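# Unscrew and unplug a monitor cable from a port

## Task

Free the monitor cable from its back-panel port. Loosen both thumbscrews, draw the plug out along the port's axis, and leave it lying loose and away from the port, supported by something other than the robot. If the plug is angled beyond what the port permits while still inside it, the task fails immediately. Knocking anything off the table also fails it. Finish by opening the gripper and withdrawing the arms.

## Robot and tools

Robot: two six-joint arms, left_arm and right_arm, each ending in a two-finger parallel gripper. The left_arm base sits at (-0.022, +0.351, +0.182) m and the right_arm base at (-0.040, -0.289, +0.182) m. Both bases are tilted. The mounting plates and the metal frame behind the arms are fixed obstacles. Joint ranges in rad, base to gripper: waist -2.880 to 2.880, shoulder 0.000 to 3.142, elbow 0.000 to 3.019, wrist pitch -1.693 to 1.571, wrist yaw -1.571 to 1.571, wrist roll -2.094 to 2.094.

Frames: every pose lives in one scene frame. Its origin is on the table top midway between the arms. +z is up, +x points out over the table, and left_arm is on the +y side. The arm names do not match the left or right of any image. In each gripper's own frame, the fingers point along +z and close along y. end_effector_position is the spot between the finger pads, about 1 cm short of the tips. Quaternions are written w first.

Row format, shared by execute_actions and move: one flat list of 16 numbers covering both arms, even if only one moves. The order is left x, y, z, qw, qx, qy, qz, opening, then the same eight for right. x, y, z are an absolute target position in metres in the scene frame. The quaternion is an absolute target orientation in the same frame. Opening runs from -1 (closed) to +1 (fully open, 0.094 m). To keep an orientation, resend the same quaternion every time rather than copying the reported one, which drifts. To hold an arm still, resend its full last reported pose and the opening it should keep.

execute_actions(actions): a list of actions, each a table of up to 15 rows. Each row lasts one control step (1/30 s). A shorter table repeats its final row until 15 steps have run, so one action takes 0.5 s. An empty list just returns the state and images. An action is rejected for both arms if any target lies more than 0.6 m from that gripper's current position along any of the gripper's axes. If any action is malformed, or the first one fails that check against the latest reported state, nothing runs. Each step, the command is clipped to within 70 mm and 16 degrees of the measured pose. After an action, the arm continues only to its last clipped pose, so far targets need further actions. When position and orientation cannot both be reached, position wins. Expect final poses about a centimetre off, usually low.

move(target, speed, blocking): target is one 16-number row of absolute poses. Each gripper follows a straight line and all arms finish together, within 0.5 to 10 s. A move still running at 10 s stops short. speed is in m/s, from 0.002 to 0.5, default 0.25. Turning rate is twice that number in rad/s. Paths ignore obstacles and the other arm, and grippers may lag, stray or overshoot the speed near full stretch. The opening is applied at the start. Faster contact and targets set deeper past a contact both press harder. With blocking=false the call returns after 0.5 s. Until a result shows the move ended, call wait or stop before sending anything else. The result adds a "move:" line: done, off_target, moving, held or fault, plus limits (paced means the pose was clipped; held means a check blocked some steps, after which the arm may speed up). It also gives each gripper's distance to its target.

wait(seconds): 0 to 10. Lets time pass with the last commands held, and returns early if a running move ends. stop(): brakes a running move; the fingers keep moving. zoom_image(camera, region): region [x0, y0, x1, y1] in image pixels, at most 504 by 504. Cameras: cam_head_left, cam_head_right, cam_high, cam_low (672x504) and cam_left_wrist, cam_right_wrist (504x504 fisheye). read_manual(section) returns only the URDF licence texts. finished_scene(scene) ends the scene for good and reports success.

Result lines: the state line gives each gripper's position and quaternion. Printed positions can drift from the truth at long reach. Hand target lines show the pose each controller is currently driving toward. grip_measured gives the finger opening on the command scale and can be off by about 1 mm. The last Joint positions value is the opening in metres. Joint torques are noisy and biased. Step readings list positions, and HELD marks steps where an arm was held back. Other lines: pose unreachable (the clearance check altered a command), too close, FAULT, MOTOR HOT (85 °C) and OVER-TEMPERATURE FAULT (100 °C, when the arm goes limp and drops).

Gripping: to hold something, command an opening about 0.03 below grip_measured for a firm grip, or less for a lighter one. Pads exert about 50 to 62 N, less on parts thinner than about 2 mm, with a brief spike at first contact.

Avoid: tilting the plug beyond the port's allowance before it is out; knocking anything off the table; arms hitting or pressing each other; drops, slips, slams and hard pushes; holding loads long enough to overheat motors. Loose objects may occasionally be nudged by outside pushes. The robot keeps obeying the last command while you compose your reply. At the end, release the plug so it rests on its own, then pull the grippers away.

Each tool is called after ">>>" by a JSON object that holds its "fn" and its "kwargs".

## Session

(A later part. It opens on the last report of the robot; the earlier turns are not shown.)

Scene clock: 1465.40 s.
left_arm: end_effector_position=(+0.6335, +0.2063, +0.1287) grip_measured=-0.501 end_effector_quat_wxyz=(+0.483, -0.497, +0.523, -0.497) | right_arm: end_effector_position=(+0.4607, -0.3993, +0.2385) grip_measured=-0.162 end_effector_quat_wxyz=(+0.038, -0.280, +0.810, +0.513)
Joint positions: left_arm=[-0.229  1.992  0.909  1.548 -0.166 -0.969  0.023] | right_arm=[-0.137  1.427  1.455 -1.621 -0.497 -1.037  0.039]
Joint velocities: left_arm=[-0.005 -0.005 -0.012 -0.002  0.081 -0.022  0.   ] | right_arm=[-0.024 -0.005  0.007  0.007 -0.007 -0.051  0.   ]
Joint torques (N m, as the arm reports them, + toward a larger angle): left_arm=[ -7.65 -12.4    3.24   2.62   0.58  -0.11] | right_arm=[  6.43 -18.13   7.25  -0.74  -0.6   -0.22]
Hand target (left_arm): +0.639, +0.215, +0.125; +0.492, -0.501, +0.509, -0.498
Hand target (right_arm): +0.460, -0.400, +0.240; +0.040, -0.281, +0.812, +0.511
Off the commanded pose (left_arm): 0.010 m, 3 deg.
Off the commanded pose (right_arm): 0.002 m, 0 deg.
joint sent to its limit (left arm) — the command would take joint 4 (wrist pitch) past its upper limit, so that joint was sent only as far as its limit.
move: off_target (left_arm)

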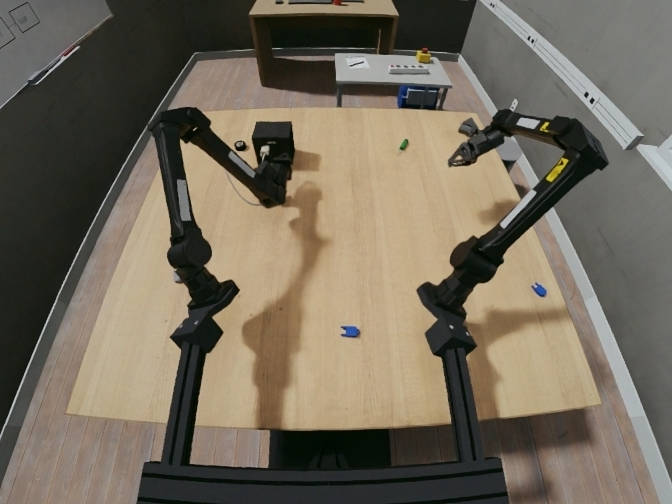

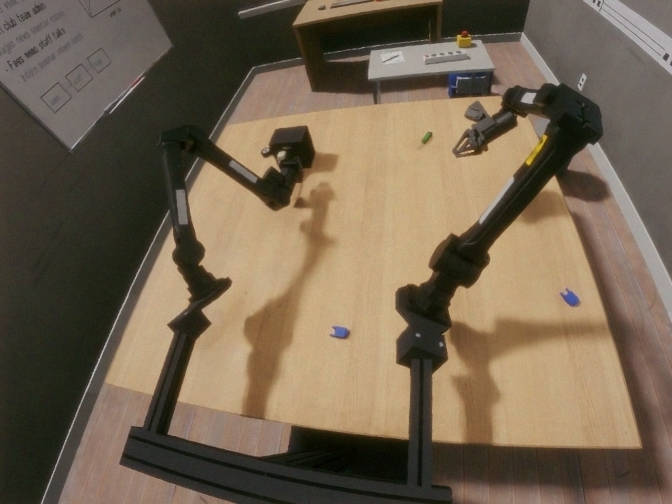

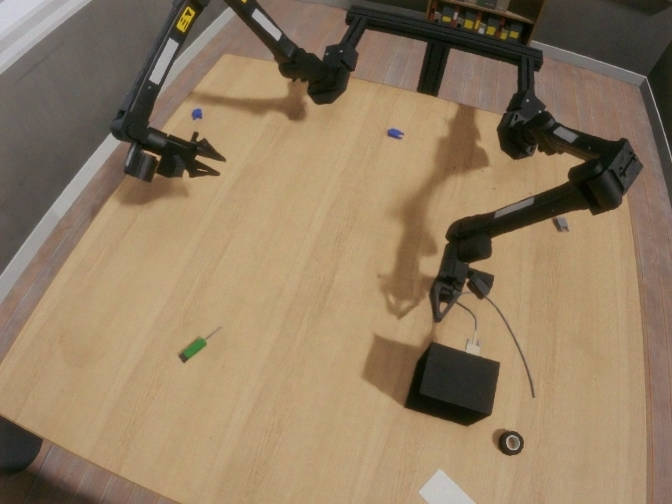

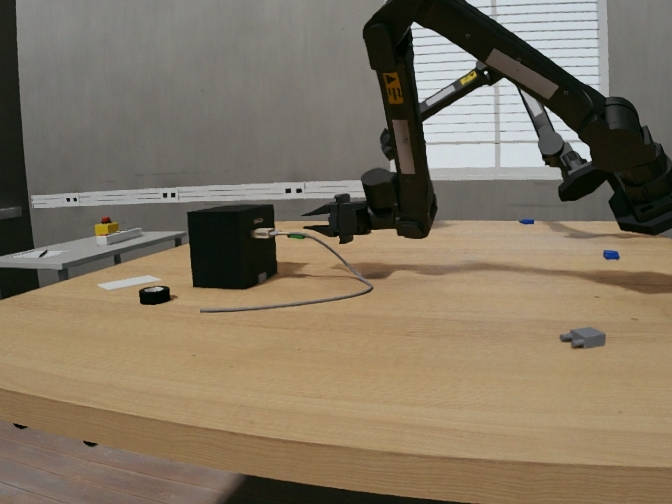

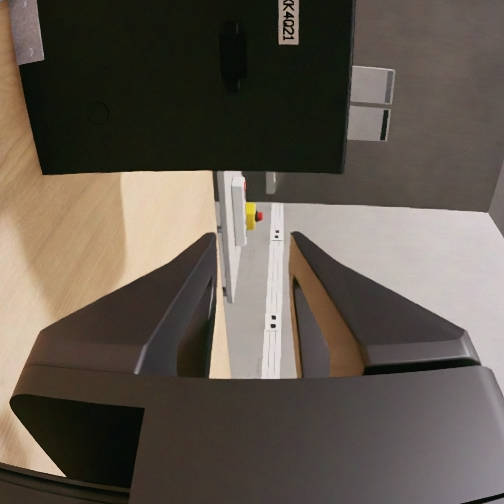

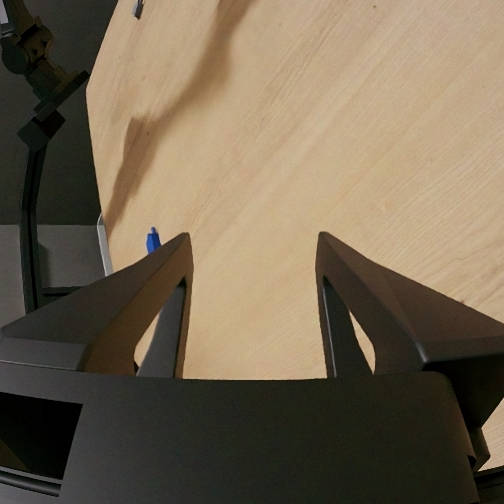

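>>> {"fn": "execute_actions", "kwargs": {"actions": [[[0.64,0.215,0.128,0.7071,0,0.7071,0,-0.5,0.46,-0.4,0.24,0.04,-0.28,0.81,0.51,-0.16]],[[0.64,0.215,0.128,0.7071,0,0.7071,0,-0.5,0.46,-0.4,0.24,0.04,-0.28,0.81,0.51,-0.16]],[[0.64,0.215,0.125,0.5,0.5,0.5,0.5,-0.5,0.46,-0.4,0.24,0.04,-0.28,0.81,0.51,-0.16]],[[0.64,0.215,0.125,0.5,0.5,0.5,0.5,-0.5,0.46,-0.4,0.24,0.04,-0.28,0.81,0.51,-0.16]]]}}

Scene clock: 1545.03 s.
left_arm: end_effector_position=(+0.6348, +0.2084, +0.1290) grip_measured=-0.501 end_effector_quat_wxyz=(+0.591, +0.412, +0.587, +0.370) | right_arm: end_effector_position=(+0.4607, -0.3993, +0.2385) grip_measured=-0.162 end_effector_quat_wxyz=(+0.038, -0.280, +0.810, +0.513)
Joint positions: left_arm=[-0.219  1.99   0.909  1.548 -0.14   1.759  0.023] | right_arm=[-0.137  1.427  1.455 -1.621 -0.497 -1.037  0.039]
Joint velocities: left_arm=[-0.015 -0.015 -0.012 -0.022 -0.051  1.311  0.001] | right_arm=[-0.024 -0.015 -0.002 -0.002 -0.007 -0.081 -0.   ]
Joint torques (N m, as the arm reports them, + toward a larger angle): left_arm=[ -8.55 -12.55   3.23   2.21   0.26  -0.1 ] | right_arm=[  6.4  -18.08   7.25  -0.73  -0.6   -0.21]
Hand target (left_arm): +0.640, +0.215, +0.125; +0.546, +0.462, +0.545, +0.438
Hand target (right_arm): +0.460, -0.400, +0.240; +0.040, -0.281, +0.812, +0.511
Off the commanded pose (left_arm): 0.009 m, 23 deg; orientation clipped at the last step of the last action.
Off the commanded pose (right_arm): 0.002 m, 0 deg.
Step readings (end_effector_position; steps 1 to 15: 1st action; 16 to 30: 2nd action; 31 to 45: 3rd action; 46 to 60: 4th action):
0: left_arm (+0.6335, +0.2063, +0.1287) | right_arm (+0.4607, -0.3993, +0.2385)
1: left_arm (+0.6335, +0.2061, +0.1289) | right_arm (+0.4607, -0.3993, +0.2385)
2: left_arm (+0.6335, +0.2058, +0.1290) | right_arm (+0.4607, -0.3993, +0.2385)
4: left_arm (+0.6337, +0.2056, +0.1300) | right_arm (+0.4607, -0.3993, +0.2385)
8: left_arm (+0.6340, +0.2048, +0.1313) | right_arm (+0.4607, -0.3993, +0.2385)
15: left_arm (+0.6339, +0.2035, +0.1322) | right_arm (+0.4607, -0.3993, +0.2385)
16: left_arm (+0.6339, +0.2035, +0.1322) | right_arm (+0.4607, -0.3993, +0.2385)
17: left_arm (+0.6339, +0.2035, +0.1322) | right_arm (+0.4607, -0.3993, +0.2385)
19: left_arm (+0.6339, +0.2035, +0.1322) | right_arm (+0.4607, -0.3993, +0.2385)
23: left_arm (+0.6339, +0.2035, +0.1322) | right_arm (+0.4607, -0.3993, +0.2385)
30: left_arm (+0.6340, +0.2064, +0.1303) | right_arm (+0.4607, -0.3993, +0.2385)
31: left_arm (+0.6340, +0.2061, +0.1305) | right_arm (+0.4607, -0.3993, +0.2385)
32: left_arm (+0.6340, +0.2055, +0.1308) | right_arm (+0.4607, -0.3993, +0.2385)
34: left_arm (+0.6340, +0.2043, +0.1316) | right_arm (+0.4607, -0.3993, +0.2385)
38: left_arm (+0.6341, +0.2033, +0.1323) | right_arm (+0.4607, -0.3993, +0.2385)
45: left_arm (+0.6346, +0.2054, +0.1310) | right_arm (+0.4607, -0.3993, +0.2385)
46: left_arm (+0.6346, +0.2054, +0.1310) | right_arm (+0.4607, -0.3993, +0.2385)
47: left_arm (+0.6346, +0.2054, +0.1310) | right_arm (+0.4607, -0.3993, +0.2385)
49: left_arm (+0.6346, +0.2054, +0.1310) | right_arm (+0.4607, -0.3993, +0.2385)
53: left_arm (+0.6346, +0.2054, +0.1310) | right_arm (+0.4607, -0.3993, +0.2385)
60: end_effector_position above

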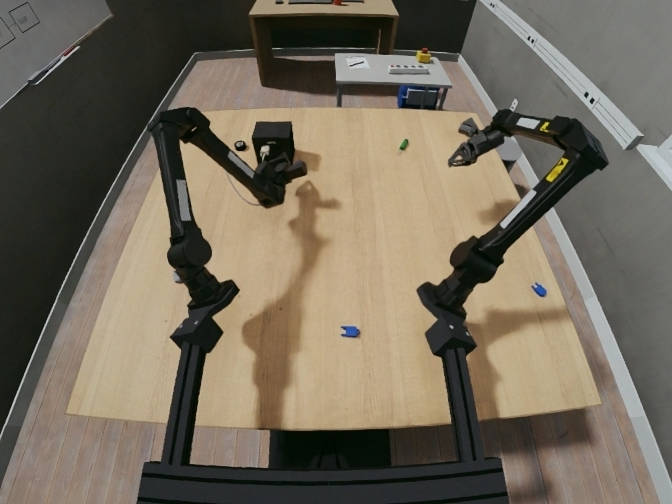

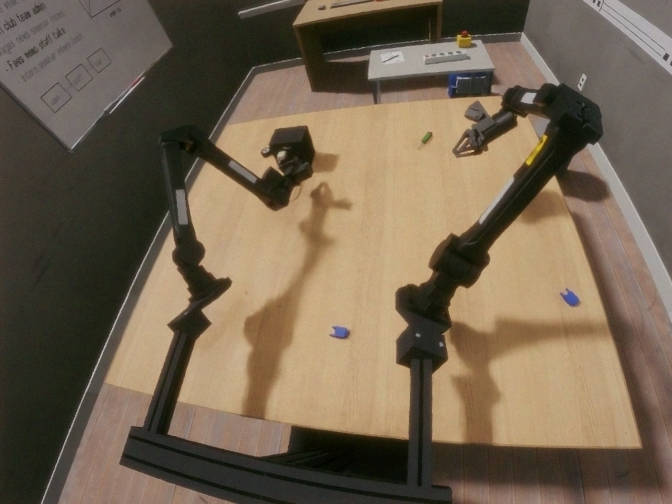

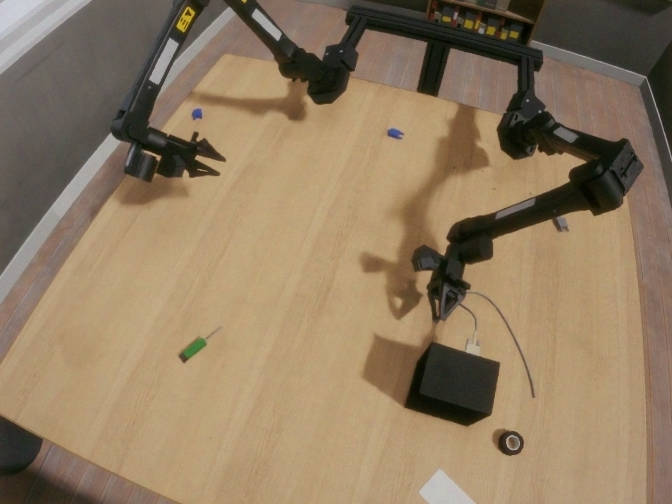

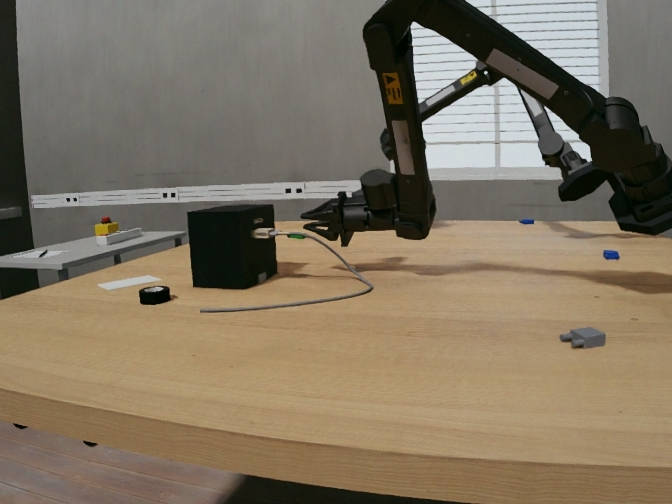

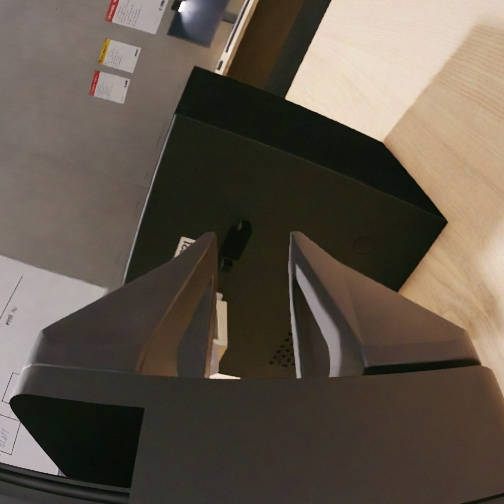

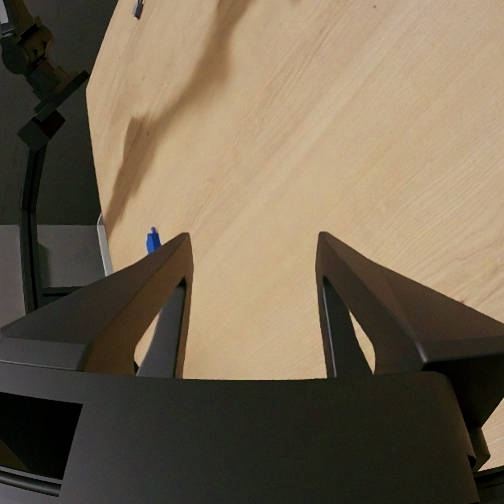

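>>> {"fn": "move", "kwargs": {"target": [0.642,0.27,0.122,0.521,0.478,0.521,0.478,-0.5,0.46,-0.4,0.24,0.04,-0.28,0.81,0.51,-0.16], "speed": 0.05}}

Scene clock: 1553.80 s.
left_arm: end_effector_position=(+0.6426, +0.2558, +0.1209) grip_measured=-0.501 end_effector_quat_wxyz=(+0.528, +0.483, +0.523, +0.463) | right_arm: end_effector_position=(+0.4607, -0.3993, +0.2385) grip_measured=-0.162 end_effector_quat_wxyz=(+0.038, -0.280, +0.810, +0.513)
Joint positions: left_arm=[-0.132  1.953  0.894  1.548 -0.079  2.014  0.023] | right_arm=[-0.137  1.427  1.455 -1.621 -0.497 -1.037  0.039]
Joint velocities: left_arm=[-0.015 -0.005 -0.012  0.002  0.007  0.037  0.001] | right_arm=[-0.024 -0.005  0.007 -0.002 -0.095  0.007 -0.   ]
Joint torques (N m, as the arm reports them, + toward a larger angle): left_arm=[ -6.9  -14.42   0.88   2.62   0.54  -0.07] | right_arm=[  6.45 -18.13   7.25  -0.74  -0.6   -0.22]
Hand target (left_arm): +0.642, +0.270, +0.122; +0.521, +0.479, +0.520, +0.478
Hand target (right_arm): +0.460, -0.400, +0.240; +0.040, -0.281, +0.812, +0.511
Off the commanded pose (left_arm): 0.014 m, 2 deg.
Off the commanded pose (right_arm): 0.002 m, 0 deg.
move: off_target (left_arm)

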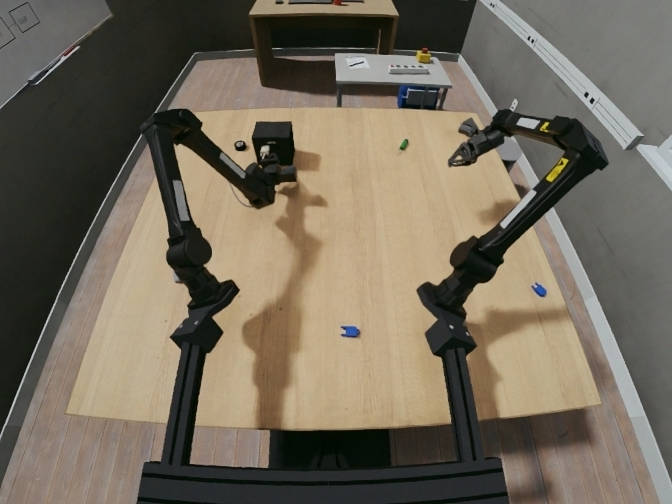

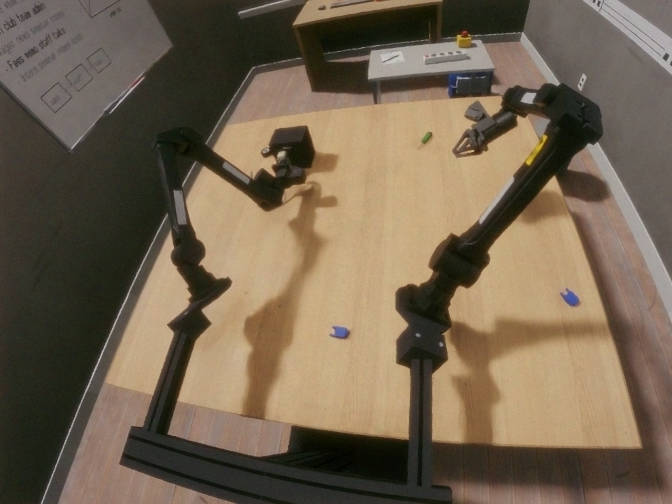

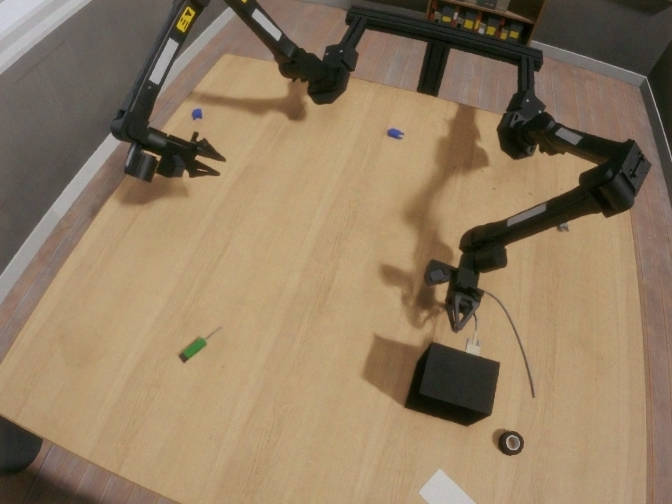

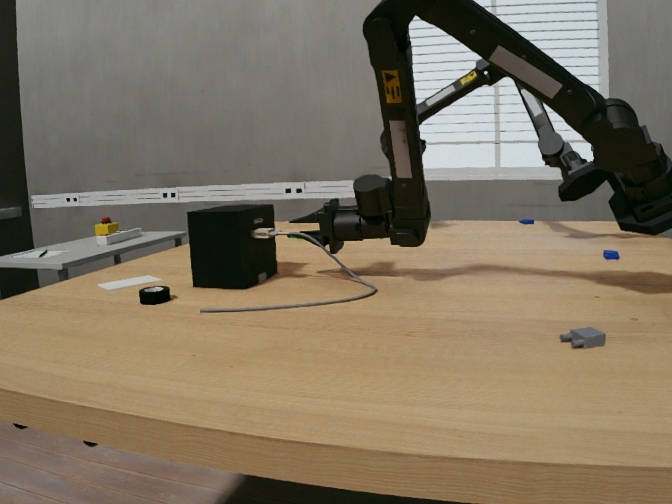

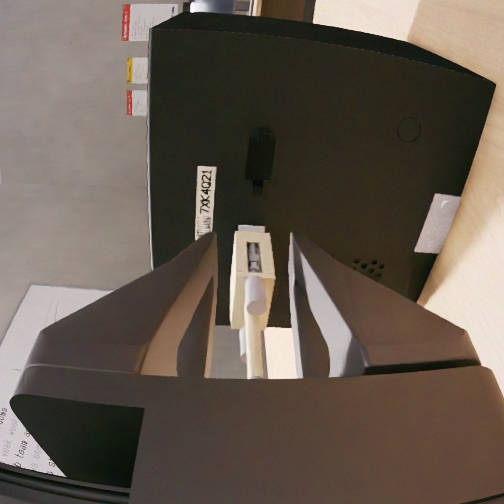

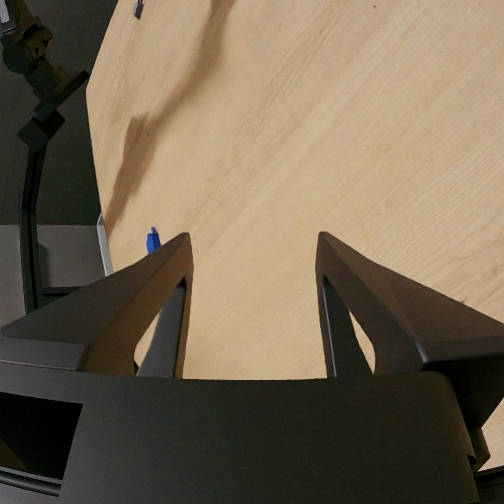

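>>> {"fn": "move", "kwargs": {"target": [0.642,0.302,0.12,0.521,0.478,0.521,0.478,-0.55,0.46,-0.4,0.24,0.04,-0.28,0.81,0.51,-0.16], "speed": 0.04}}

Scene clock: 1560.40 s.
left_arm: end_effector_position=(+0.6412, +0.2827, +0.1232) grip_measured=-0.548 end_effector_quat_wxyz=(+0.530, +0.484, +0.514, +0.470) | right_arm: end_effector_position=(+0.4607, -0.3993, +0.2385) grip_measured=-0.162 end_effector_quat_wxyz=(+0.038, -0.280, +0.810, +0.513)
Joint positions: left_arm=[-0.081  1.914  0.867  1.548 -0.022  2.007  0.021] | right_arm=[-0.137  1.427  1.455 -1.621 -0.497 -1.037  0.039]
Joint velocities: left_arm=[ 0.015 -0.015 -0.027  0.017  0.022  0.022 -0.001] | right_arm=[-0.024  0.005 -0.007 -0.007 -0.007 -0.081  0.   ]
Joint torques (N m, as the arm reports them, + toward a larger angle): left_arm=[ -5.39 -14.83   0.95   1.95   0.35  -0.28] | right_arm=[  6.44 -18.12   7.26  -0.74  -0.61  -0.21]
Hand target (left_arm): +0.642, +0.302, +0.120; +0.521, +0.479, +0.520, +0.478
Hand target (right_arm): +0.460, -0.400, +0.240; +0.040, -0.281, +0.812, +0.511
Off the commanded pose (left_arm): 0.020 m, 2 deg.
Off the commanded pose (right_arm): 0.002 m, 0 deg.
move: off_target (left_arm)

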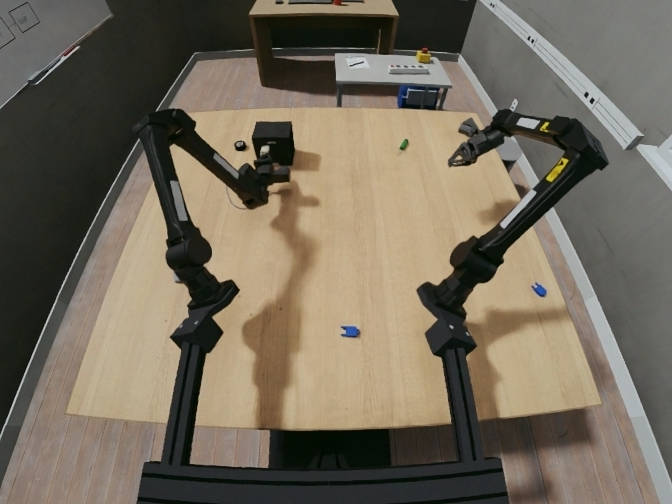

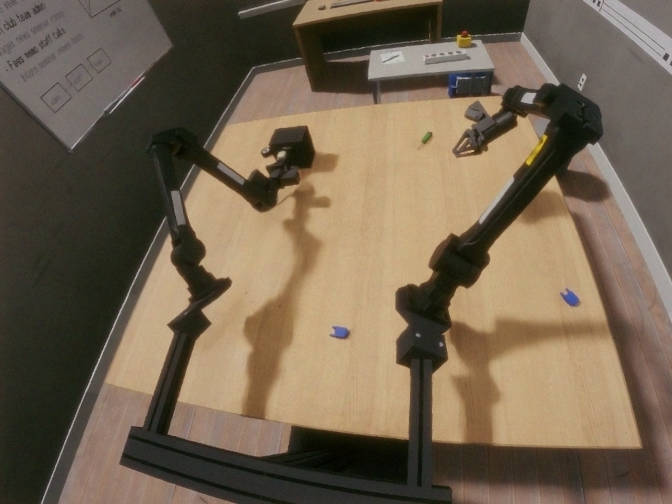

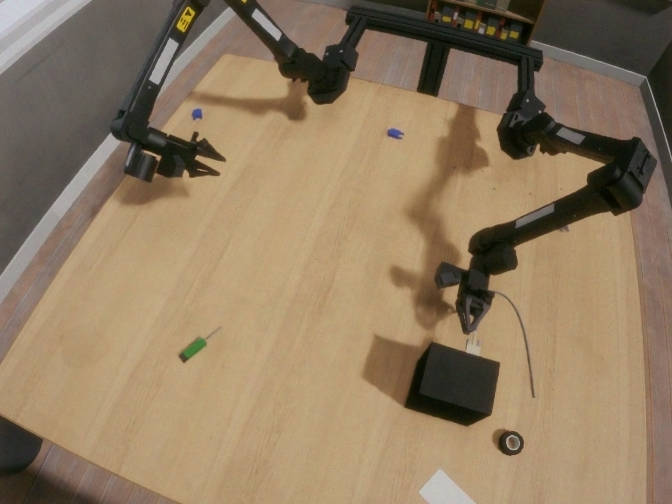

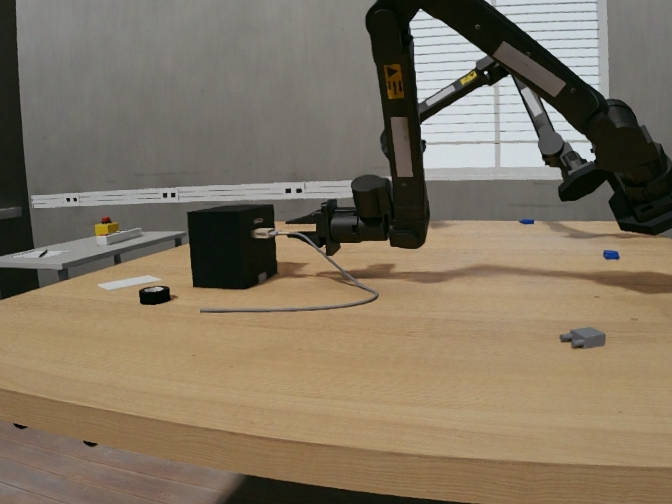

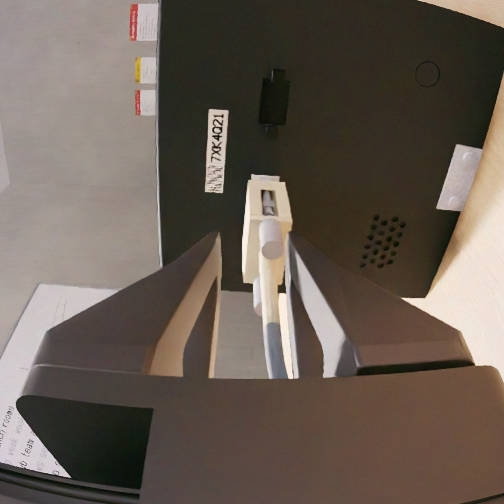

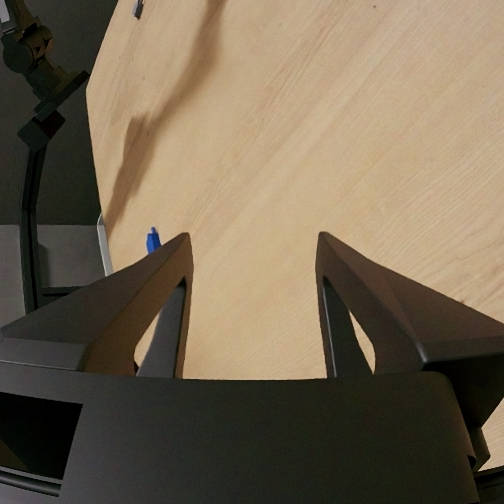

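>>> {"fn": "execute_actions", "kwargs": {"actions": [[[0.648,0.306,0.108,0.521,0.478,0.521,0.478,-0.55,0.46,-0.4,0.24,0.04,-0.28,0.81,0.51,-0.16],[0.648,0.306,0.108,0.521,0.478,0.521,0.478,-0.55,0.46,-0.4,0.24,0.04,-0.28,0.81,0.51,-0.16],[0.648,0.306,0.112,0.521,0.478,0.521,0.478,-0.55,0.46,-0.4,0.24,0.04,-0.28,0.81,0.51,-0.16],[0.648,0.298,0.115,0.521,0.478,0.521,0.478,-0.55,0.46,-0.4,0.24,0.04,-0.28,0.81,0.51,-0.16]]]}}

Scene clock: 1573.03 s.
left_arm: end_effector_position=(+0.6414, +0.2864, +0.1211) grip_measured=-0.548 end_effector_quat_wxyz=(+0.530, +0.483, +0.515, +0.470) | right_arm: end_effector_position=(+0.4607, -0.3993, +0.2385) grip_measured=-0.162 end_effector_quat_wxyz=(+0.038, -0.280, +0.810, +0.513)
Joint positions: left_arm=[-0.073  1.914  0.867  1.548 -0.015  2.002  0.021] | right_arm=[-0.137  1.427  1.455 -1.621 -0.497 -1.037  0.039]
Joint velocities: left_arm=[-0.015 -0.005 -0.002  0.002 -0.037 -0.022 -0.001] | right_arm=[ 0.005 -0.005  0.007 -0.007  0.051 -0.007  0.001]
Joint torques (N m, as the arm reports them, + toward a larger angle): left_arm=[ -6.36 -13.29   3.02   1.69  -0.01  -0.23] | right_arm=[  6.4  -18.1    7.25  -0.74  -0.6   -0.22]
Hand target (left_arm): +0.648, +0.298, +0.115; +0.521, +0.478, +0.521, +0.478
Hand target (right_arm): +0.460, -0.400, +0.240; +0.040, -0.281, +0.812, +0.511
Off the commanded pose (left_arm): 0.015 m, 2 deg.
Off the commanded pose (right_arm): 0.002 m, 0 deg.
Step readings (end_effector_position):
0: left_arm (+0.6412, +0.2827, +0.1232) | right_arm (+0.4607, -0.3993, +0.2385)
1: left_arm (+0.6412, +0.2825, +0.1234) | right_arm (+0.4607, -0.3993, +0.2385)
2: left_arm (+0.6413, +0.2828, +0.1232) | right_arm (+0.4607, -0.3993, +0.2385)
4: left_arm (+0.6414, +0.2856, +0.1216) | right_arm (+0.4607, -0.3993, +0.2385)
8: left_arm (+0.6414, +0.2864, +0.1211) | right_arm (+0.4607, -0.3993, +0.2385)
15: end_effector_position above

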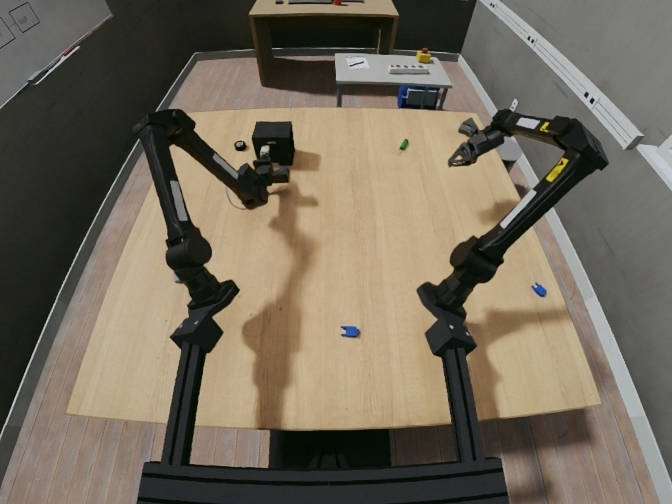

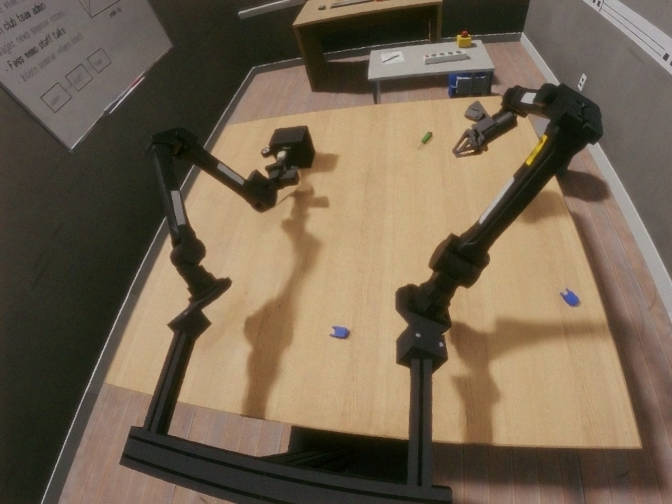

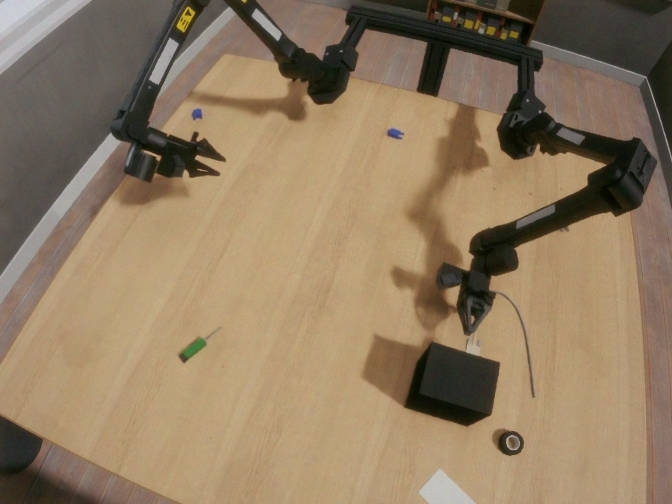

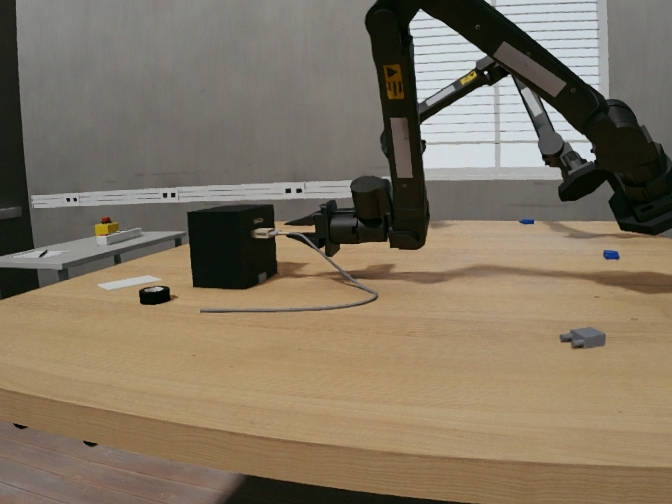

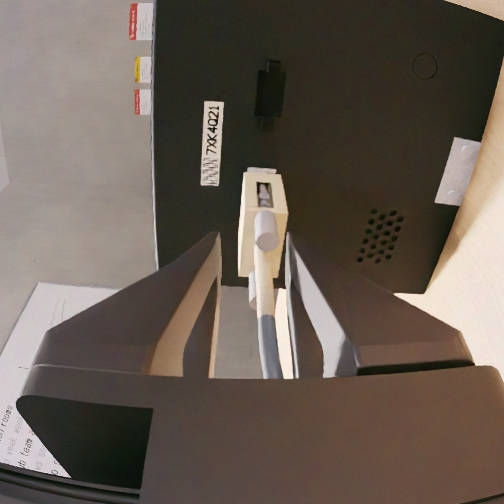

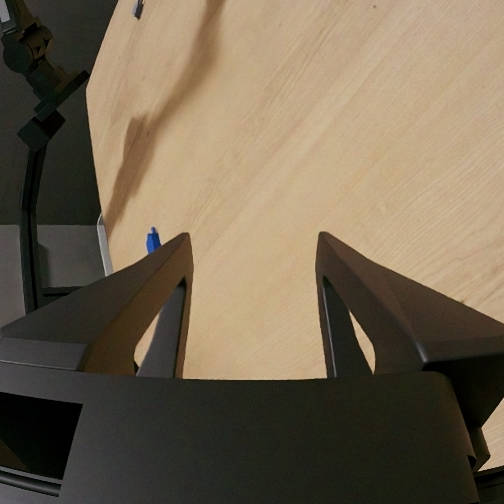

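>>> {"fn": "move", "kwargs": {"target": [0.663,0.296,0.112,0.521,0.478,0.521,0.478,-0.55,0.46,-0.4,0.24,0.04,-0.28,0.81,0.51,-0.16], "speed": 0.03}}

Scene clock: 1581.17 s.
left_arm: end_effector_position=(+0.6520, +0.2855, +0.1196) grip_measured=-0.548 end_effector_quat_wxyz=(+0.529, +0.482, +0.515, +0.472) | right_arm: end_effector_position=(+0.4607, -0.3993, +0.2385) grip_measured=-0.162 end_effector_quat_wxyz=(+0.038, -0.280, +0.810, +0.513)
Joint positions: left_arm=[-0.073  1.923  0.899  1.53  -0.019  2.002  0.021] | right_arm=[-0.137  1.427  1.455 -1.621 -0.497 -1.037  0.039]
Joint velocities: left_arm=[ 0.015 -0.005 -0.022  0.017 -0.007 -0.007 -0.001] | right_arm=[-0.005  0.005 -0.007 -0.002  0.051  0.007  0.   ]
Joint torques (N m, as the arm reports them, + toward a larger angle): left_arm=[ -6.27 -13.42   4.19   1.17   0.19  -0.23] | right_arm=[  6.4  -18.12   7.25  -0.74  -0.6   -0.22]
Hand target (left_arm): +0.662, +0.296, +0.113; +0.521, +0.478, +0.521, +0.478
Hand target (right_arm): +0.460, -0.400, +0.240; +0.040, -0.281, +0.812, +0.511
Off the commanded pose (left_arm): 0.017 m, 1 deg.
Off the commanded pose (right_arm): 0.002 m, 0 deg.
move: off_target (left_arm)

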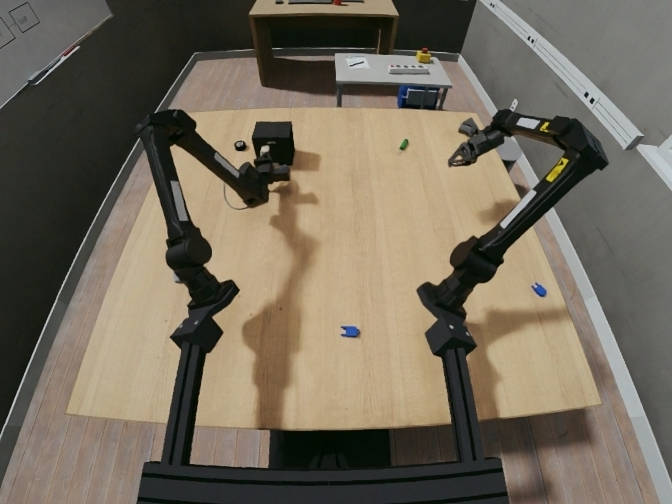

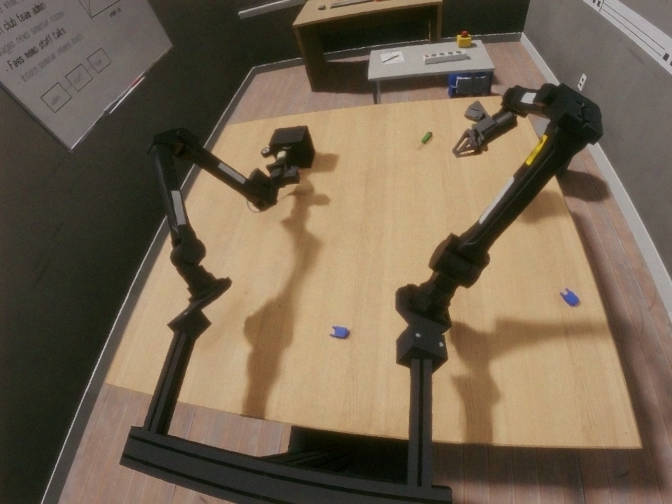

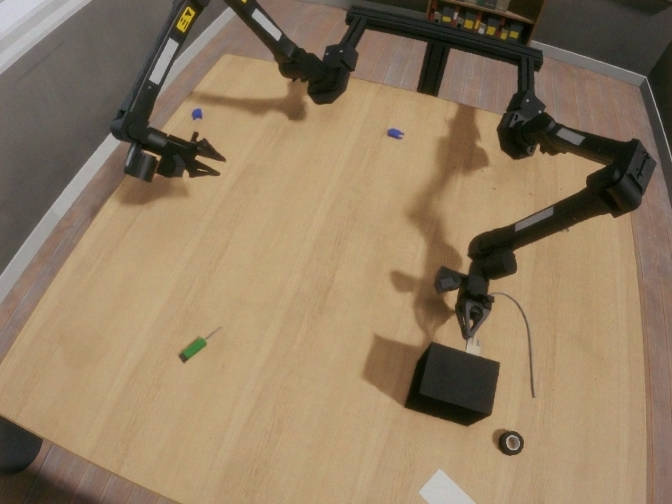

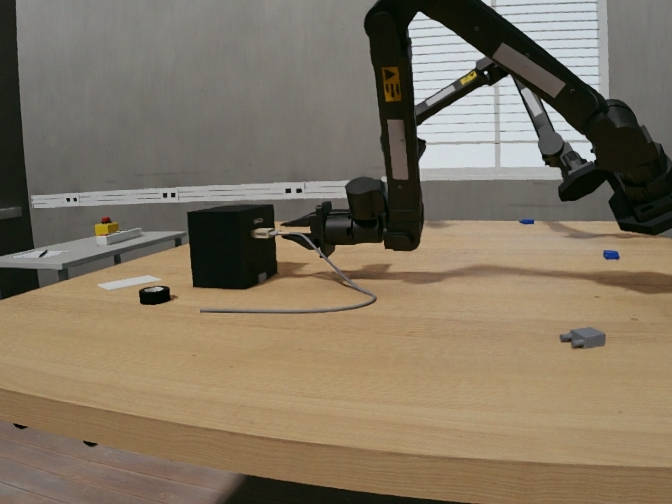

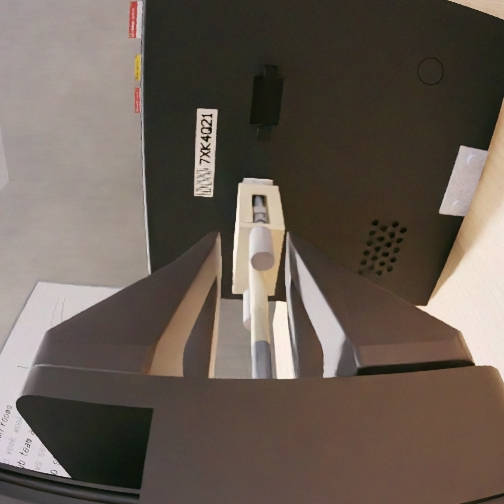

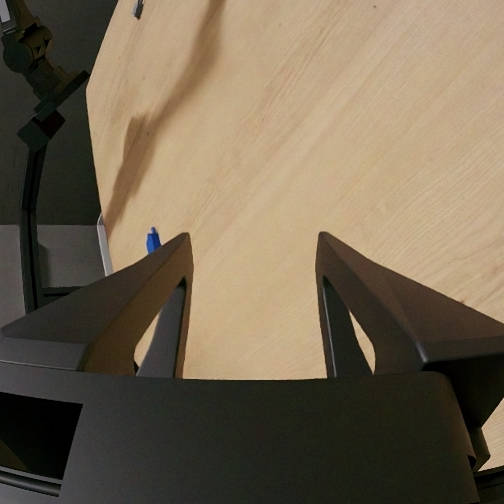

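>>> {"fn": "execute_actions", "kwargs": {"actions": [[[0.672,0.304,0.106,0.521,0.478,0.521,0.478,-0.55,0.46,-0.4,0.24,0.04,-0.28,0.81,0.51,-0.16],[0.672,0.304,0.106,0.521,0.478,0.521,0.478,-0.55,0.46,-0.4,0.24,0.04,-0.28,0.81,0.51,-0.16],[0.672,0.304,0.106,0.521,0.478,0.521,0.478,-0.55,0.46,-0.4,0.24,0.04,-0.28,0.81,0.51,-0.16],[0.662,0.294,0.115,0.521,0.478,0.521,0.478,-0.55,0.46,-0.4,0.24,0.04,-0.28,0.81,0.51,-0.16]]]}}

Scene clock: 1589.73 s.
left_arm: end_effector_position=(+0.6561, +0.2883, +0.1154) grip_measured=-0.548 end_effector_quat_wxyz=(+0.525, +0.482, +0.519, +0.471) | right_arm: end_effector_position=(+0.4607, -0.3993, +0.2385) grip_measured=-0.162 end_effector_quat_wxyz=(+0.038, -0.280, +0.810, +0.513)
Joint positions: left_arm=[-0.067  1.927  0.911  1.516 -0.024  1.998  0.021] | right_arm=[-0.137  1.427  1.455 -1.621 -0.497 -1.037  0.039]
Joint velocities: left_arm=[-0.024 -0.015 -0.017 -0.007 -0.037  0.037 -0.   ] | right_arm=[-0.005 -0.005 -0.002  0.007  0.022  0.007  0.   ]
Joint torques (N m, as the arm reports them, + toward a larger angle): left_arm=[ -7.52 -13.93   3.01   1.68   0.1   -0.17] | right_arm=[  6.42 -18.14   7.24  -0.75  -0.6   -0.22]
Hand target (left_arm): +0.662, +0.294, +0.115; +0.521, +0.478, +0.521, +0.478
Hand target (right_arm): +0.460, -0.400, +0.240; +0.040, -0.281, +0.812, +0.511
Off the commanded pose (left_arm): 0.008 m, 1 deg.
Off the commanded pose (right_arm): 0.002 m, 0 deg.
Step readings (end_effector_position):
0: left_arm (+0.6520, +0.2855, +0.1196) | right_arm (+0.4607, -0.3993, +0.2385)
1: left_arm (+0.6528, +0.2851, +0.1193) | right_arm (+0.4607, -0.3993, +0.2385)
2: left_arm (+0.6541, +0.2851, +0.1183) | right_arm (+0.4607, -0.3993, +0.2385)
4: left_arm (+0.6561, +0.2879, +0.1156) | right_arm (+0.4607, -0.3993, +0.2385)
8: left_arm (+0.6561, +0.2882, +0.1154) | right_arm (+0.4607, -0.3993, +0.2385)
15: end_effector_position above

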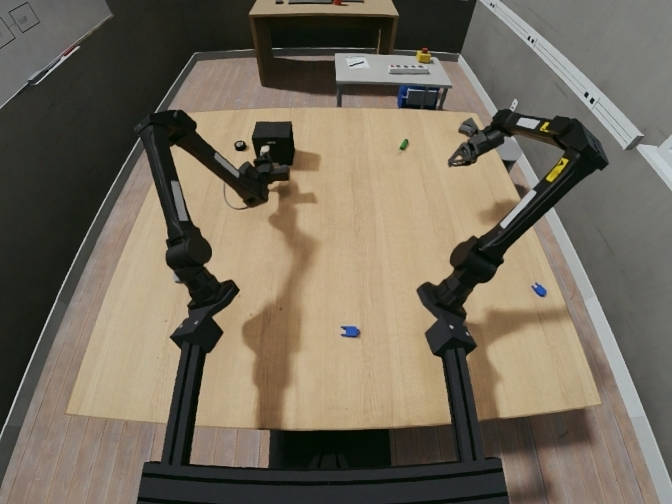

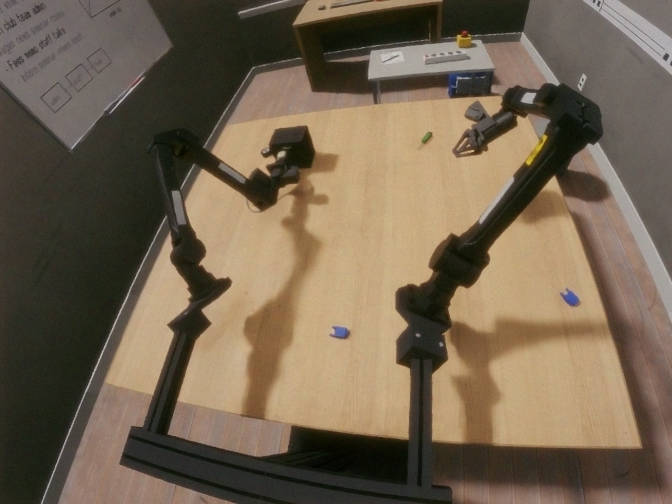

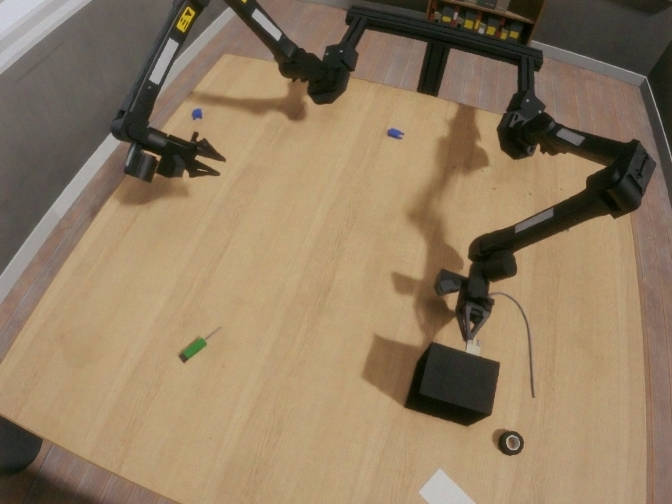

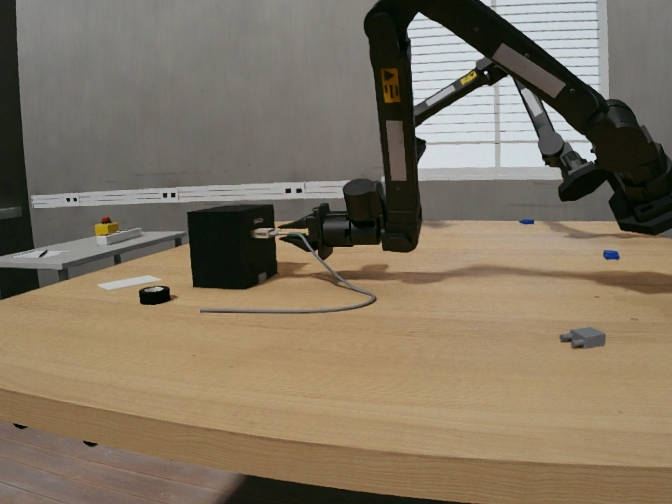

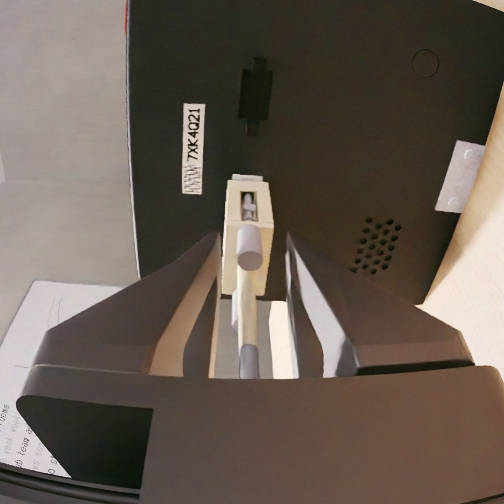

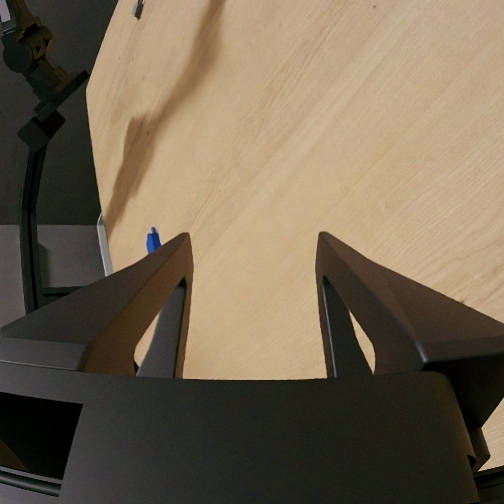

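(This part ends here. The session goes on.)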